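# Seat matching bit in screw head, others in holder

## Task

Pick the driver bit whose tip fits the head of the fastener sitting down inside the hole in the block, and set it into that head. All the remaining bits must finish in their holder. Release the bit at the end: it only counts if it stays in place without the robot holding it, and nothing the robot was last touching may drop by more than roughly a centimetre once released.

## Robot and tools

Robot: two arms, left_arm and right_arm, each ending in a two-finger gripper. The names are not image sides; left_arm sits on the +y side.

Scene frame: shared by both arms. Origin on the tabletop midway between the arms, +x out over the table, +z up. Reported hand positions may drift from the truth, more so at long reach.

Gripper frame: fingers point along its +z; they open and close along its x. end_effector_position is the spot between the finger pads; fingertips reach 17.5 mm past it. A pure rotation pivots about that spot, which lies 25 mm off the last joint's axis toward the gripper's -y. A flat block juts about 9 cm from that axis toward -y and turns with the gripper.

execute_actions: "actions" is a list holding zero or one item. "pictures" (true/false) is optional.
- Empty list: nothing is sent; you get the current state.
- Action: {"rows": [...], "steps": n}. Give 1 to 15 rows; n is at most 15, each step 1/30 s, default 15. One row is used per step, and the last row repeats if rows run out.
- Wait: {"steps": n}, n up to 300. It is counted from the previous result, so your reply time uses part of it.

Row layout: one list of 18 numbers, each in [-1, 1], covering both arms even if one stays still. Order: left dx, dy, dz, rx, ry, rz, left gripper position, force_limit, speed; then the same nine for the right arm.
- dx..rz are an offset, not a pose. It is in that gripper's own axes and measured from the gripper pose in the latest result that shows it. Before any such result, and for second or later calls in one reply, it is measured from where the arm is when the action starts.
- Every row is counted from that same base, not from the row before it.
- Scale: 1.0 equals 0.6 m or 180 degrees. rx, ry, rz form a single rotation vector.
- All-zero offsets drive the arm back to the base pose; they are not a pause. To hold an arm still, send the offset back to its wanted pose in a reply's first call and zeros in later calls.

Gripper numbers:
- position: +1 is fully open (50 mm gap); pads meet near -0.65; -1 closes until an object stops the fingers.
- force_limit: per-pad force, about 20 N at -1, 102 N at 0, 185 N at +1; the final force can run up to about 17% higher.
- speed: gap change rate, 20 mm/s at -1, 85 at 0, 150 at +1.
- To keep a gripper as it is, resend its previous three numbers; a 0 is a real command.
- New force_limit or speed values only apply after a position change of at least 0.01. To loosen a grip, open first.

move: "target" is one 18-number row with the same layout and offset base as above. "speed" is the top path speed in m/s, 0.002 to 0.5, default 0.25; the turning limit is twice that in rad/s.
- Both arms follow straight paths that end together, lasting 0.5 to 10 s; longer paths are cut off at 10 s. Rotation takes the shorter way.
- Paths start once the robot is at rest, or after at most 3 s.
- There is no avoidance of objects or of the other arm. Grippers lag, wander, and can exceed the speed, especially with an almost straight arm.
- Finger values are sent at the start.
- The result adds a "move:" line giving how it ended (done, off_target, moving, held, fault) and which limits acted. paced means the sent pose was clipped. held means a check blocked steps, after which motion can jump fast. Each gripper's remaining distance to its target is also reported.

wait: "seconds" 0 to 10; nothing new is commanded.

zoom_image: "camera" is one of cam_head_left, cam_head_right, cam_high, cam_low, cam_left_wrist, cam_right_wrist. "region" is [x0, y0, x1, y1] in pixels of that camera's latest 504x504 image, origin top-left, at most 504 by 504. It returns a closer view of that region.

finished_scene: pass the current scene number. Replying without any tool call ends everything.

Results:
- Per-arm state line: position in metres, quaternion wxyz, and velocities.
- "Hand target" line: the pose each arm is currently being driven to.
- "pose unreachable": the clearance check altered or blocked that arm's command. HELD flags steps where your row was not fully sent.
- object_status: 0 moving; 1 stopped while opening; 2 stopped while closing, which is the sign of a real grip; 3 at the commanded position or pads met, which usually means nothing is held. Any new position number resets the status to 0 for a moment.
- Opening in mm is roughly (250 - position_measured) x 0.202.
- Joint torques, flange force (includes held weight, noisy) and MOTOR HOT warnings also appear.
- The simulation keeps running while you think and write. No steps are held back, so each result arrives when its action ends.

Motion limits:
- Each step, the commanded pose is clipped to within 70 mm and 16 degrees of the measured pose. If both cannot be met, position wins over orientation.
- After an action ends, the arm only continues to its last clipped pose, so check the result and command the rest of the way.
- Joints have speed caps, and the elbow cannot fully straighten.

Grip behaviour: if grip force drops or the object slips out, the fingers close again by themselves, except after a grip at force_limit -1, where status stays 2 even with nothing held. Gripping something fixed and off-centre weakens the grip over time.

Faults and care:
- An arm stops for 10 s and drops the rest of the call if a joint hits its load limit (waist 302, shoulder 302, elbow 142, forearm roll 40, wrist pitch 40, wrist roll 40 N m; held weight counts) or if an outside force reaches 144 N. During the stop it yields to the contact.
- The arms are stiff: aiming even slightly past a firm contact can fault. Faster moves hit harder.
- Keep the arms from striking each other.
- Overheated motors brake the arm until cooled.
- Parts may be tugged, or loose items nudged, without warning.
- Avoid drops, slips, slams, hard pushes, and anything leaving the table.

Each tool is called after "Request:" as name(argument=value, ...) on one line, values as JSON.

## Session

Request:
execute_actions(actions=[])

Scene clock: 0.00 s of 5270.00 s.
left_arm: end_effector_position=(+0.5160, -0.1123, +0.2894) position_measured=3 object_status=3 end_effector_quat_wxyz=(-0.224, -0.105, +0.943, -0.223) end_effector_velocity=(+0.000, -0.001, -0.000) end_effector_angular_velocity=(-0.001, +0.000, +0.000) | right_arm: end_effector_position=(+0.8262, -1.1771, +0.3590) position_measured=3 object_status=3 end_effector_quat_wxyz=(+0.037, +0.867, +0.475, +0.148) end_effector_velocity=(-0.000, -0.000, +0.000) end_effector_angular_velocity=(+0.000, -0.001, -0.000)
Joint positions: left_arm=[-0.774  0.461  1.446 -0.667  1.323 -2.239] | right_arm=[-0.94   0.787  0.669  0.274  1.546 -0.269]
Joint velocities: left_arm=[-0.     0.001 -0.001 -0.001 -0.001 -0.   ] | right_arm=[-0.001  0.    -0.     0.001  0.    -0.   ]
Joint torques (N m, as the joint torque sensors report them, + toward a larger angle): no reading
Flange force (N, the push that the arm receives, along the gripper's own x y z axes): no reading
Hand target (left_arm): +0.516, -0.112, +0.289; -0.224, -0.105, +0.943, -0.223
Hand target (right_arm): +0.826, -1.177, +0.359; +0.037, +0.867, +0.475, +0.148

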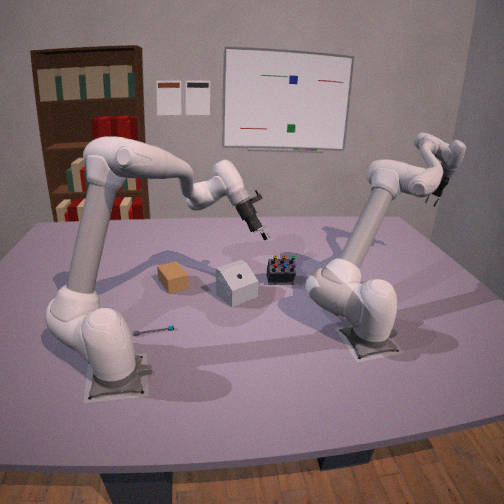

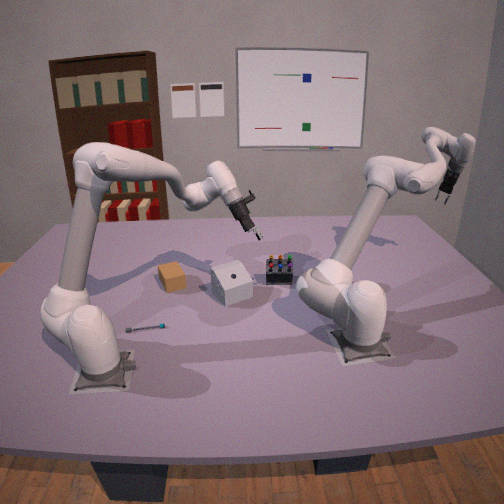

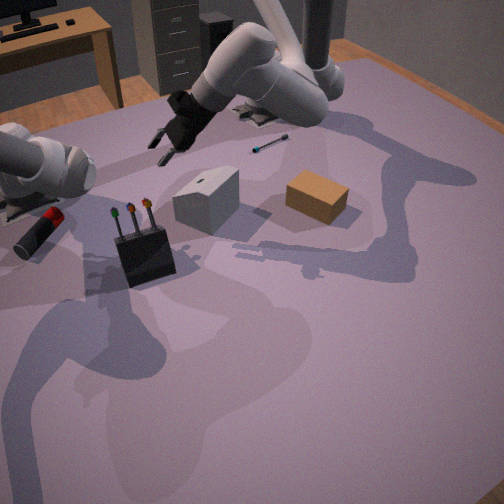

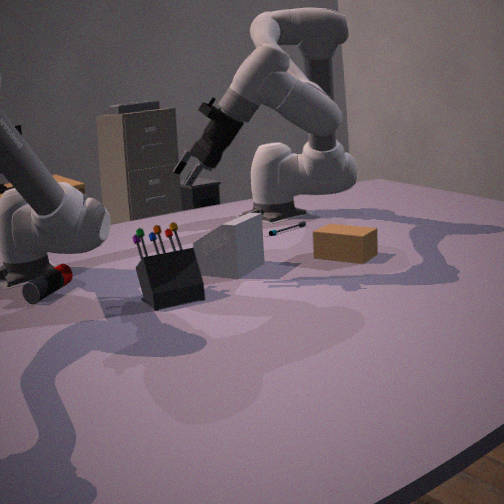

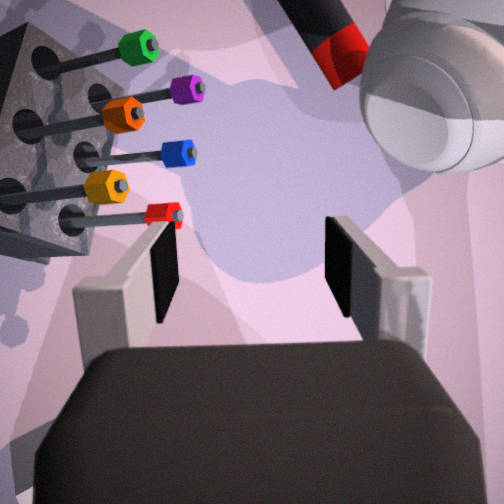

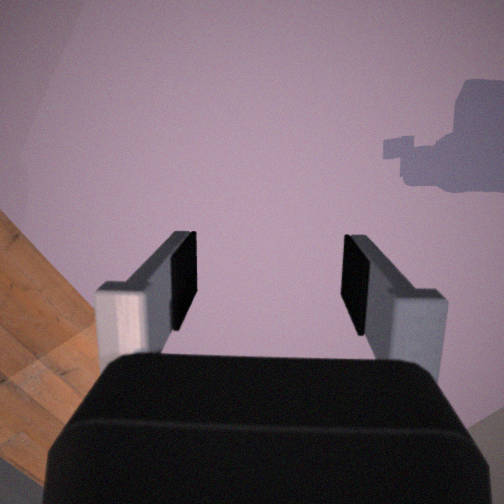

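Request:
move(target=[-0.14,0.55,-0.55,0,0,0,1,0,0,0.562,-0.822,-0.046,0,0,0,1,-0.5,-0.5], speed=0.4)

Request:
move(target=[0,0,0,0,0,0,1,0,0,0.52,-0.85,0,0.082,0.052,0.629,1,-0.5,-0.5], speed=0.4)

Scene clock: 12.23 s of 5270.00 s.
left_arm: end_effector_position=(+0.6153, +0.3396, +0.3909) position_measured=3 object_status=3 end_effector_quat_wxyz=(-0.224, -0.105, +0.943, -0.224) end_effector_velocity=(+0.001, -0.000, +0.001) end_effector_angular_velocity=(-0.001, -0.003, +0.001) | right_arm: end_effector_position=(+0.5883, -0.6281, +0.3591) position_measured=3 object_status=3 end_effector_quat_wxyz=(+0.037, +0.867, +0.475, +0.148) end_effector_velocity=(-0.000, +0.000, -0.000) end_effector_angular_velocity=(-0.000, +0.000, -0.000)
Joint positions: left_arm=[-0.179  0.351  1.418 -0.518  1.76  -1.84 ] | right_arm=[-0.538 -0.114  1.891  0.217  1.137  0.052]
Joint velocities: left_arm=[ 0.001  0.    -0.001 -0.001 -0.001  0.   ] | right_arm=[ 0.    -0.001  0.001 -0.    -0.     0.   ]
Joint torques (N m, as the joint torque sensors report them, + toward a larger angle): left_arm=[  1.3  -76.97 -42.83   1.91   0.56   0.03] | right_arm=[ -2.33 -36.34 -43.53   5.4   -0.51  -0.45]
Flange force (N, the push that the arm receives, along the gripper's own x y z axes): left_arm=[3.8 0.6 2.6] | right_arm=[7.3 5.8 3.7]
Hand target (left_arm): +0.615, +0.340, +0.391; -0.224, -0.105, +0.943, -0.224
Hand target (right_arm): +0.588, -0.628, +0.359; +0.037, +0.867, +0.475, +0.148
Off the commanded pose (left_arm): 0.001 m, 0 deg.
Off the commanded pose (right_arm): 0.001 m, 0 deg.
After step 90, 7.33 s passed at rest.
move: done

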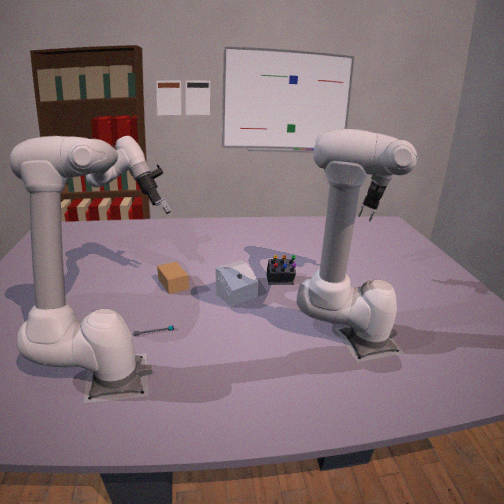

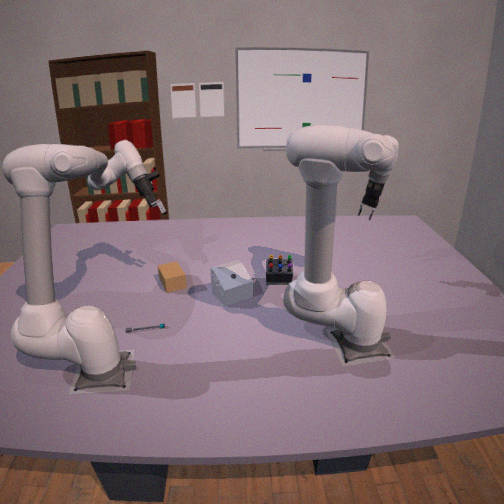

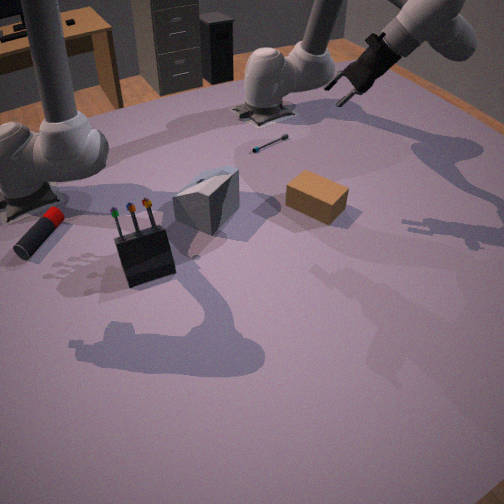

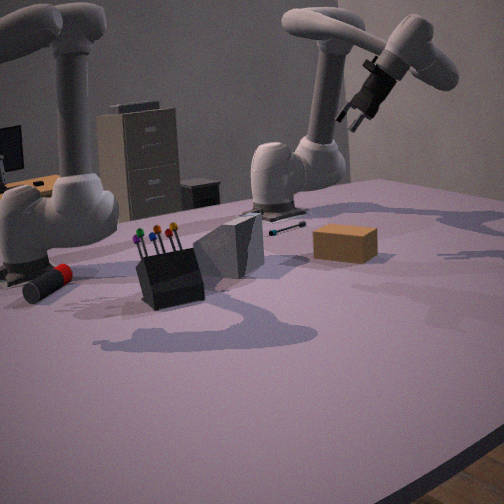

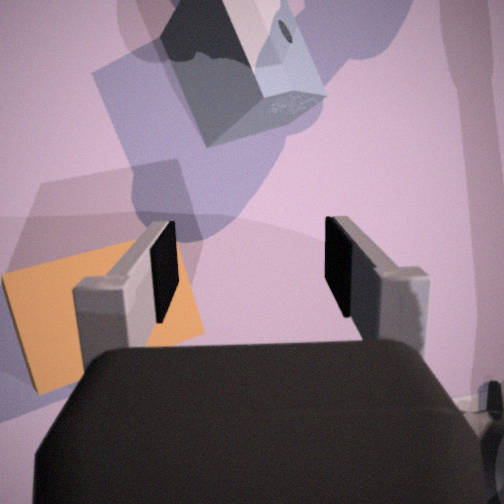

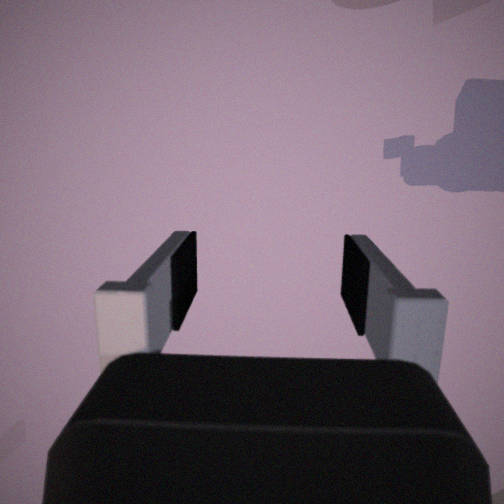

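Scene clock: 15.30 s of 5270.00 s.
left_arm: end_effector_position=(+0.6153, +0.3396, +0.3909) position_measured=3 object_status=3 end_effector_quat_wxyz=(-0.224, -0.105, +0.943, -0.224) end_effector_velocity=(+0.000, +0.000, -0.000) end_effector_angular_velocity=(+0.001, -0.000, -0.001) | right_arm: end_effector_position=(+0.3321, -0.0893, +0.3236) position_measured=3 object_status=3 end_effector_quat_wxyz=(-0.229, +0.857, -0.445, +0.119) end_effector_velocity=(-0.000, +0.000, +0.000) end_effector_angular_velocity=(+0.000, -0.000, +0.000)
Joint positions: left_arm=[-0.179  0.351  1.418 -0.518  1.76  -1.84 ] | right_arm=[ 1.008 -0.355  2.215 -0.318  0.837  3.788]
Joint velocities: left_arm=[-0.     0.     0.     0.002 -0.001  0.   ] | right_arm=[ 0.001 -0.001  0.    -0.    -0.     0.001]
Joint torques (N m, as the joint torque sensors report them, + toward a larger angle): left_arm=[  1.17 -77.8  -42.72   1.81   0.76   0.13] | right_arm=[ -0.33  -8.79 -43.38   3.55  -1.49  -0.69]
Flange force (N, the push that the arm receives, along the gripper's own x y z axes): left_arm=[1.8 0.2 2.9] | right_arm=[-6.5 -0.2 3.1]
Hand target (left_arm): +0.615, +0.340, +0.391; -0.224, -0.105, +0.943, -0.224
Hand target (right_arm): +0.332, -0.089, +0.324; -0.229, +0.857, -0.445, +0.119
Off the commanded pose (left_arm): 0.000 m, 0 deg.
Off the commanded pose (right_arm): 0.001 m, 0 deg.
move: done

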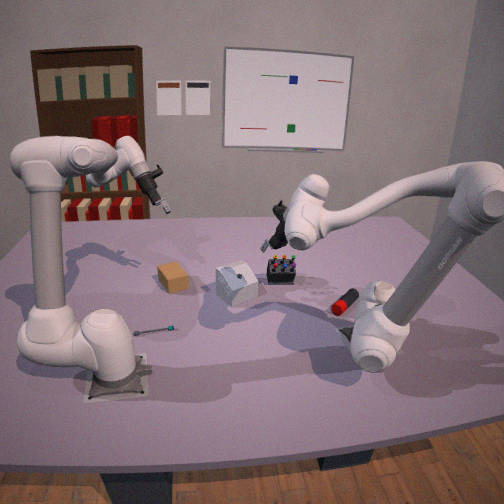

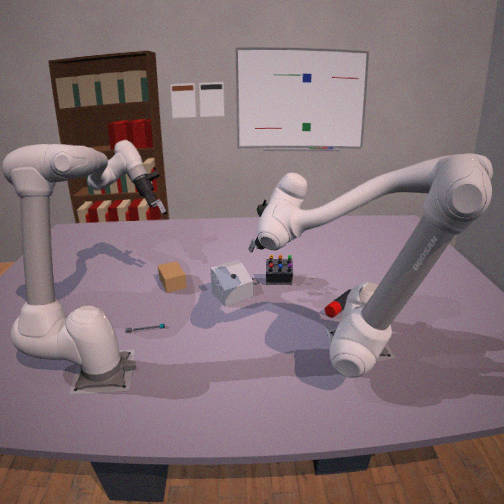

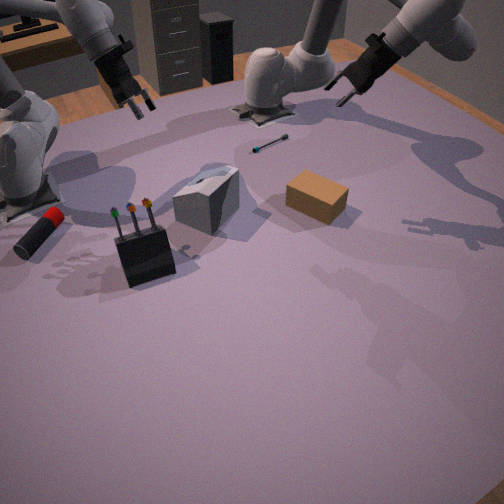

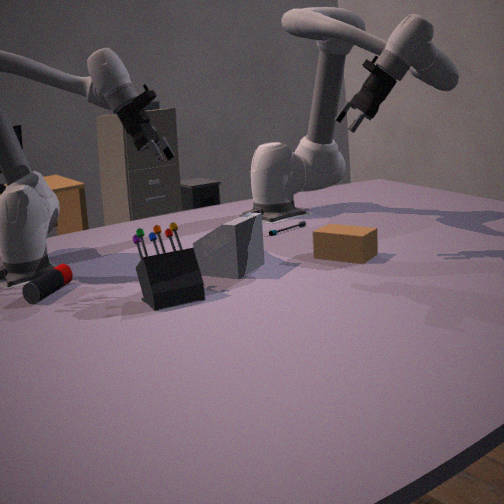

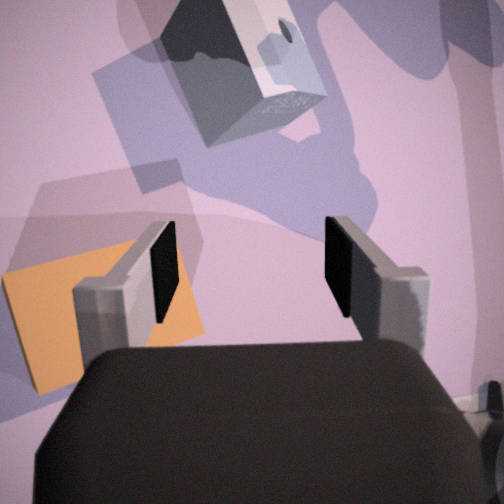

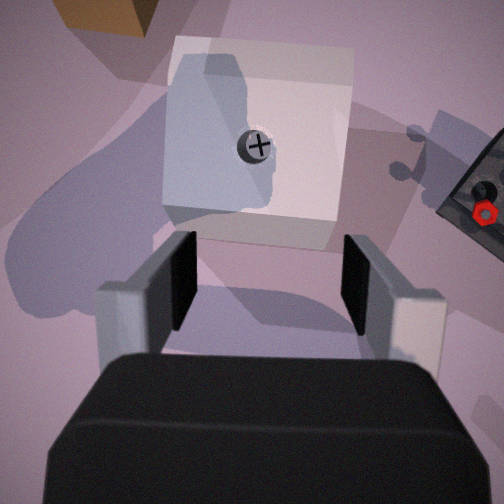

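Request:
move(target=[0,0,0,0,0,0,1,0,0,-0.03,0,0.2,0,0,0,1,-0.5,-0.5])

Request:
zoom_image(camera="cam_right_wrist", region=[220,100,320,200])

Scene clock: 18.80 s of 5270.00 s.
left_arm: end_effector_position=(+0.6153, +0.3396, +0.3909) position_measured=3 object_status=3 end_effector_quat_wxyz=(-0.224, -0.105, +0.943, -0.224) end_effector_velocity=(-0.000, -0.001, +0.000) end_effector_angular_velocity=(+0.001, -0.001, -0.002) | right_arm: end_effector_position=(+0.3708, -0.0405, +0.2197) position_measured=3 object_status=3 end_effector_quat_wxyz=(-0.229, +0.857, -0.446, +0.119) end_effector_velocity=(+0.001, -0.000, +0.000) end_effector_angular_velocity=(+0.000, +0.000, -0.002)
Joint positions: left_arm=[-0.179  0.351  1.418 -0.518  1.76  -1.84 ] | right_arm=[ 0.976 -0.153  2.279 -0.411  0.578  3.892]
Joint velocities: left_arm=[-0.002 -0.    -0.     0.001 -0.001 -0.   ] | right_arm=[-0.002  0.001 -0.001  0.001 -0.    -0.   ]
Joint torques (N m, as the joint torque sensors report them, + toward a larger angle): left_arm=[  0.37 -76.32 -42.25   2.25   0.64  -0.1 ] | right_arm=[ -1.68 -22.68 -37.6    3.11  -1.35  -0.49]
Flange force (N, the push that the arm receives, along the gripper's own x y z axes): left_arm=[3.9 1.1 2.1] | right_arm=[-7.5 1.5 1.4]
Hand target (left_arm): +0.615, +0.340, +0.391; -0.224, -0.105, +0.943, -0.224
Hand target (right_arm): +0.371, -0.040, +0.220; -0.229, +0.857, -0.446, +0.119
Off the commanded pose (left_arm): 0.000 m, 0 deg.
Off the commanded pose (right_arm): 0.000 m, 0 deg.
move: done

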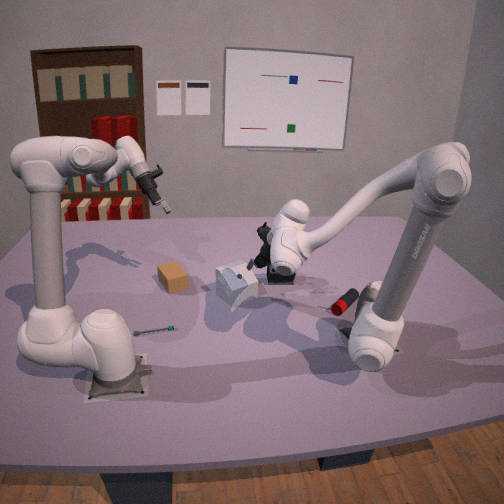

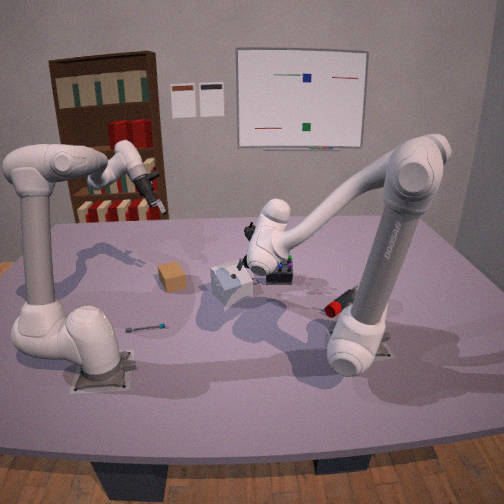

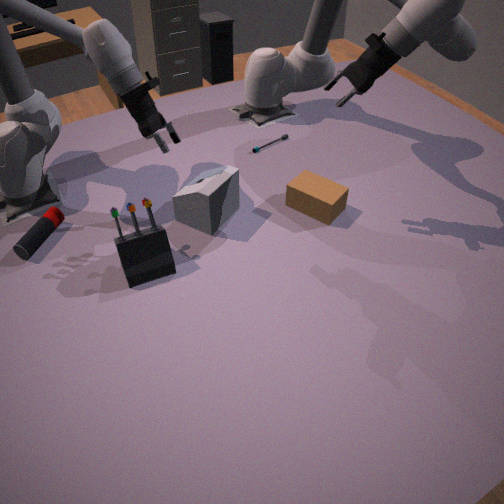

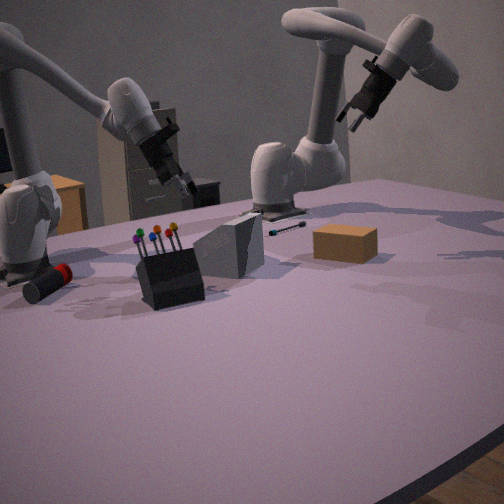

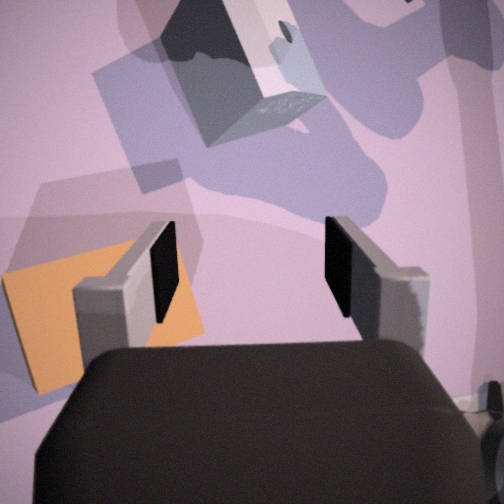

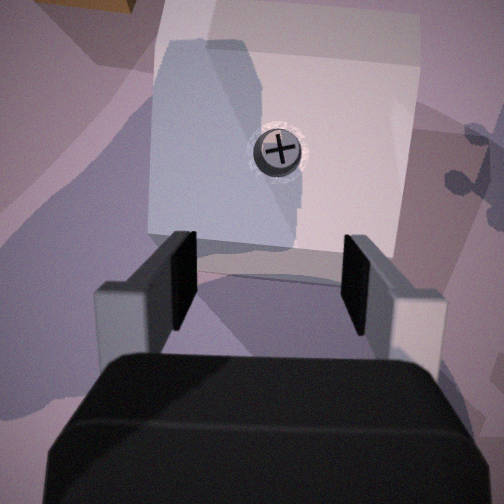

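Region (220, 100, 320, 200) of cam_right_wrist's 504x504 image, scaled by 5.040, with more detail than that image has.

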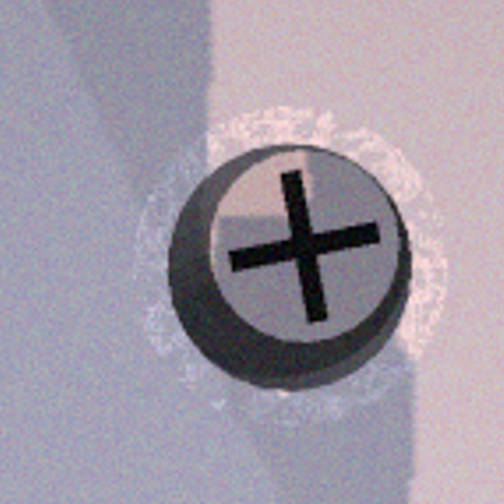

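Request:
move(target=[0,0,0,0,0,0,1,0,0,0.267,0.008,-0.16,0.054,0.111,0.16,0.34,-0.5,-0.5])

Scene clock: 26.40 s of 5270.00 s.
left_arm: end_effector_position=(+0.6153, +0.3396, +0.3909) position_measured=3 object_status=3 end_effector_quat_wxyz=(-0.224, -0.105, +0.943, -0.224) end_effector_velocity=(-0.000, -0.001, -0.000) end_effector_angular_velocity=(-0.001, -0.000, -0.001) | right_arm: end_effector_position=(+0.4201, -0.2015, +0.3002) position_measured=101 object_status=3 end_effector_quat_wxyz=(+0.242, -0.665, +0.665, -0.240) end_effector_velocity=(-0.000, -0.001, -0.000) end_effector_angular_velocity=(-0.000, +0.000, -0.001)
Joint positions: left_arm=[-0.179  0.351  1.418 -0.518  1.76  -1.84 ] | right_arm=[ 0.945 -0.327  2.306 -0.764  0.918  4.58 ]
Joint velocities: left_arm=[-0.001 -0.     0.001 -0.001 -0.001  0.001] | right_arm=[-0.001 -0.     0.001  0.     0.     0.   ]
Joint torques (N m, as the joint torque sensors report them, + toward a larger angle): left_arm=[  1.89 -76.26 -42.59   2.11   1.06  -0.06] | right_arm=[ -2.01  -8.12 -39.85   1.6   -0.15  -0.42]
Flange force (N, the push that the arm receives, along the gripper's own x y z axes): left_arm=[4.2 -0.1 4.4] | right_arm=[-8.0 5.3 -0.3]
Hand target (left_arm): +0.615, +0.340, +0.391; -0.224, -0.105, +0.943, -0.224
Hand target (right_arm): +0.420, -0.201, +0.300; -0.242, +0.665, -0.665, +0.240
Off the commanded pose (left_arm): 0.000 m, 0 deg.
Off the commanded pose (right_arm): 0.000 m, 0 deg.
After step 90, 3.00 s passed at rest.
move: done

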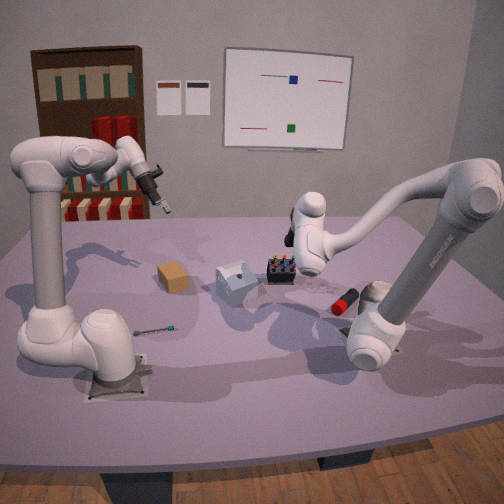

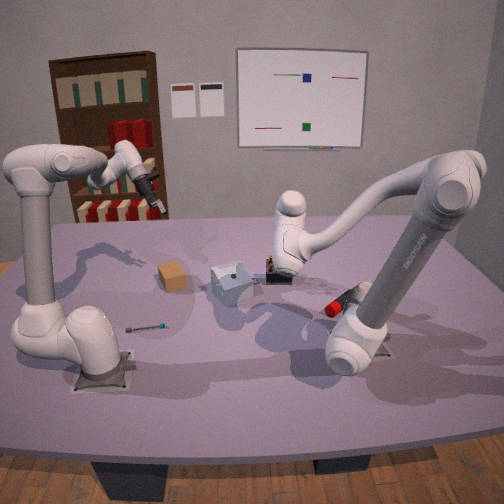

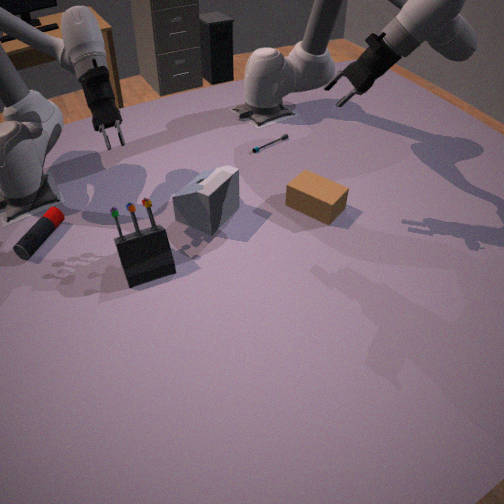

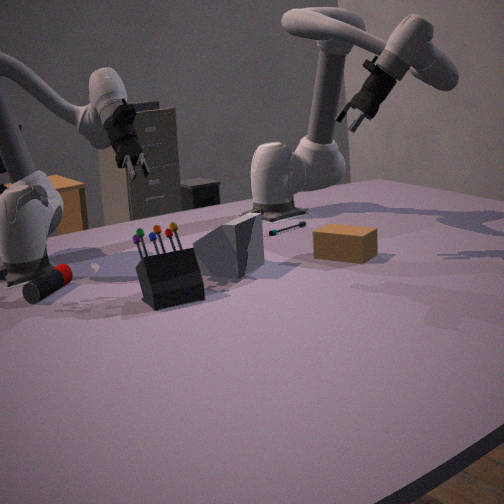

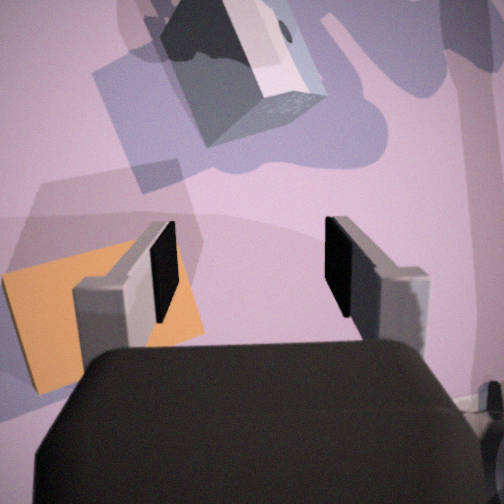

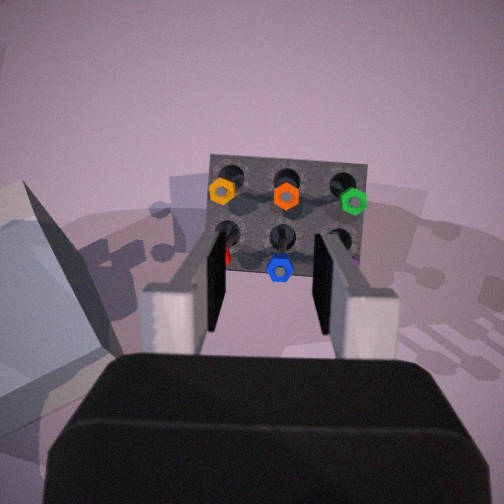

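Request:
zoom_image(camera="cam_right_wrist", region=[205,150,375,290])

Region (205, 150, 375, 290) of cam_right_wrist's 504x504 image, scaled by 2.965, with more detail than that image has; it fills the top 415 rows of this view, and the rest is white.

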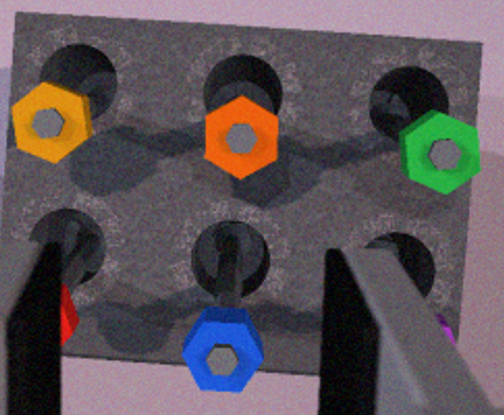

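Request:
zoom_image(camera="cam_right_wrist", region=[210,215,310,260])

Region (210, 215, 310, 260) of cam_right_wrist's 504x504 image, scaled by 5.040, with more detail than that image has; it fills the top 227 rows of this view, and the rest is white.

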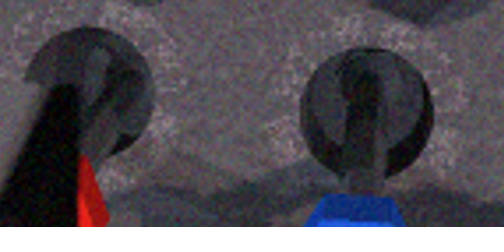

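Request:
move(target=[0,0,0,0,0,0,1,0,0,-0.07,0.05,0.13,-0.055,0.012,0.02,1,-0.5,-0.5])

Request:
zoom_image(camera="cam_right_wrist", region=[220,60,400,240])

Scene clock: 45.63 s of 5270.00 s.
left_arm: end_effector_position=(+0.6153, +0.3396, +0.3909) position_measured=3 object_status=3 end_effector_quat_wxyz=(-0.224, -0.105, +0.943, -0.224) end_effector_velocity=(-0.000, +0.001, -0.000) end_effector_angular_velocity=(+0.001, +0.000, +0.001) | right_arm: end_effector_position=(+0.4471, -0.1593, +0.2214) position_measured=3 object_status=3 end_effector_quat_wxyz=(+0.179, -0.657, +0.708, -0.187) end_effector_velocity=(+0.001, -0.001, +0.000) end_effector_angular_velocity=(+0.000, -0.000, -0.002)
Joint positions: left_arm=[-0.179  0.351  1.418 -0.518  1.76  -1.84 ] | right_arm=[ 0.866 -0.132  2.259 -0.617  0.822  4.555]
Joint velocities: left_arm=[ 0.001 -0.     0.001  0.001  0.     0.   ] | right_arm=[-0.003 -0.     0.    -0.    -0.    -0.   ]
Joint torques (N m, as the joint torque sensors report them, + toward a larger angle): left_arm=[  1.27 -77.31 -42.     2.11   0.83   0.2 ] | right_arm=[ -0.7  -27.62 -36.01   2.33  -0.3   -0.54]
Flange force (N, the push that the arm receives, along the gripper's own x y z axes): left_arm=[2.0 -0.6 1.8] | right_arm=[-10.5 1.5 6.5]
Hand target (left_arm): +0.615, +0.340, +0.391; -0.224, -0.105, +0.943, -0.224
Hand target (right_arm): +0.447, -0.159, +0.221; -0.178, +0.657, -0.708, +0.187
Off the commanded pose (left_arm): 0.000 m, 0 deg.
Off the commanded pose (right_arm): 0.000 m, 0 deg.
After step 90, 15.47 s passed at rest.
move: done

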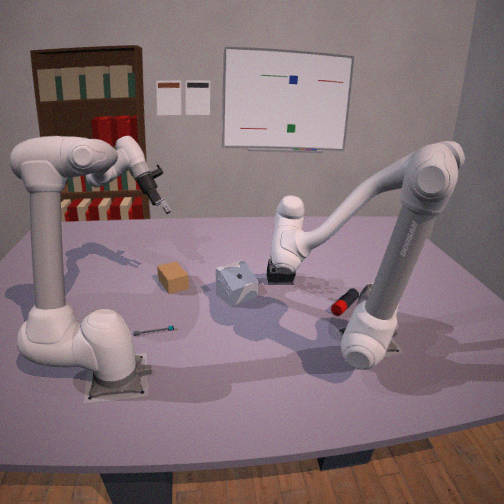

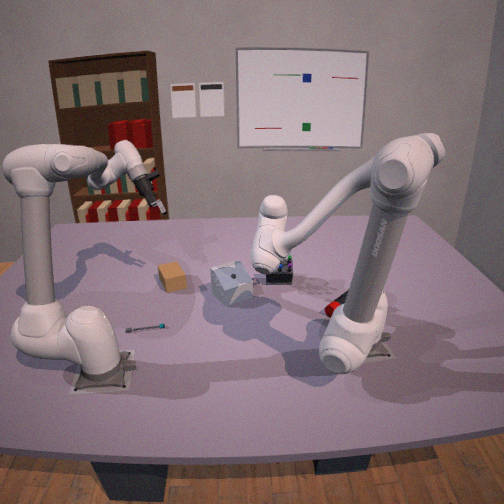

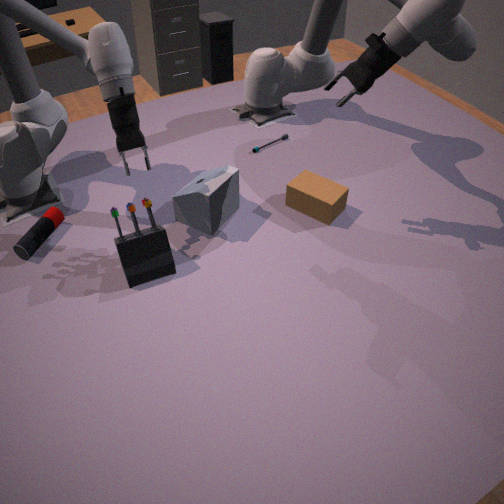

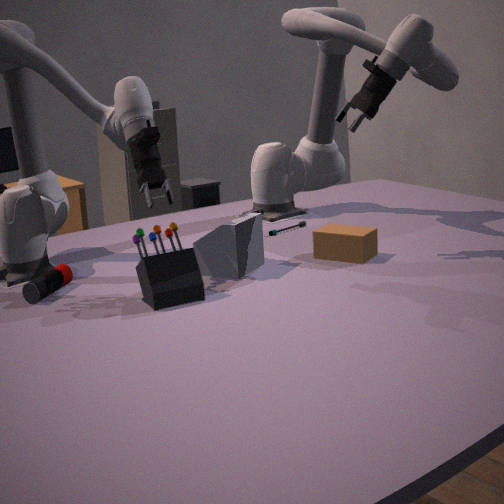

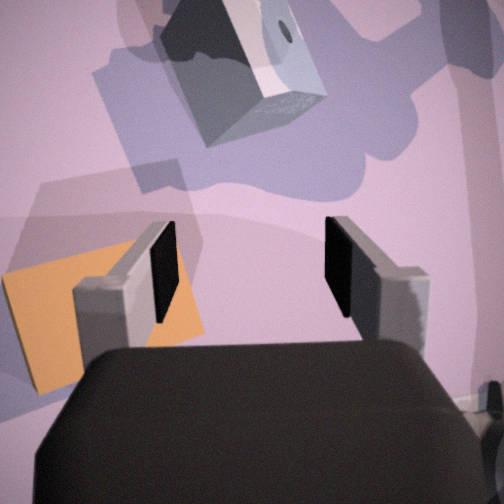

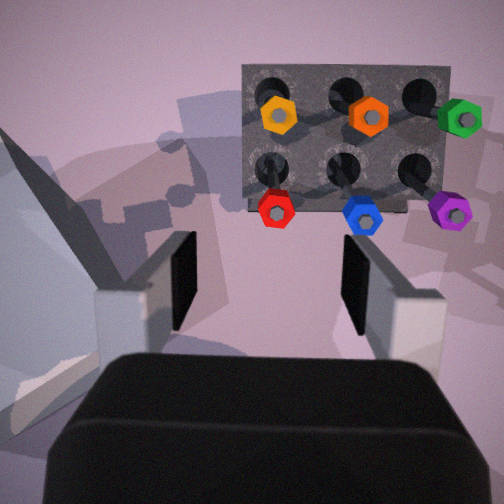

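Region (220, 60, 400, 240) of cam_right_wrist's 504x504 image, scaled by 2.800, with more detail than that image has.

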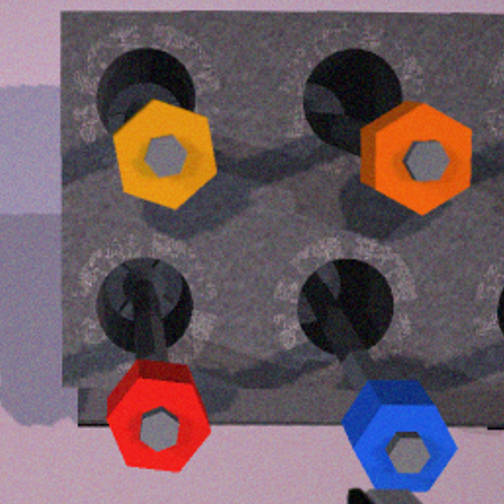

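Request:
zoom_image(camera="cam_right_wrist", region=[245,145,295,195])

Region (245, 145, 295, 195) of cam_right_wrist's 504x504 image, scaled by 10.080, with more detail than that image has.

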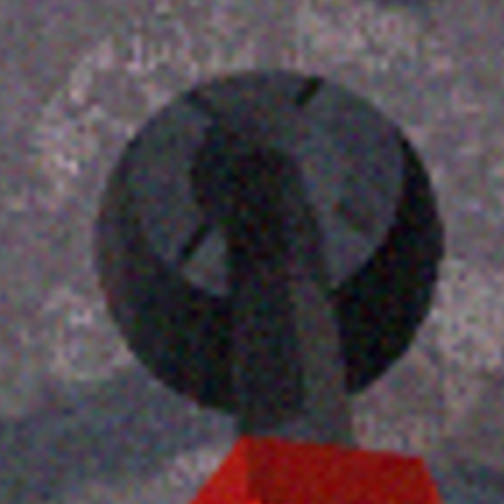

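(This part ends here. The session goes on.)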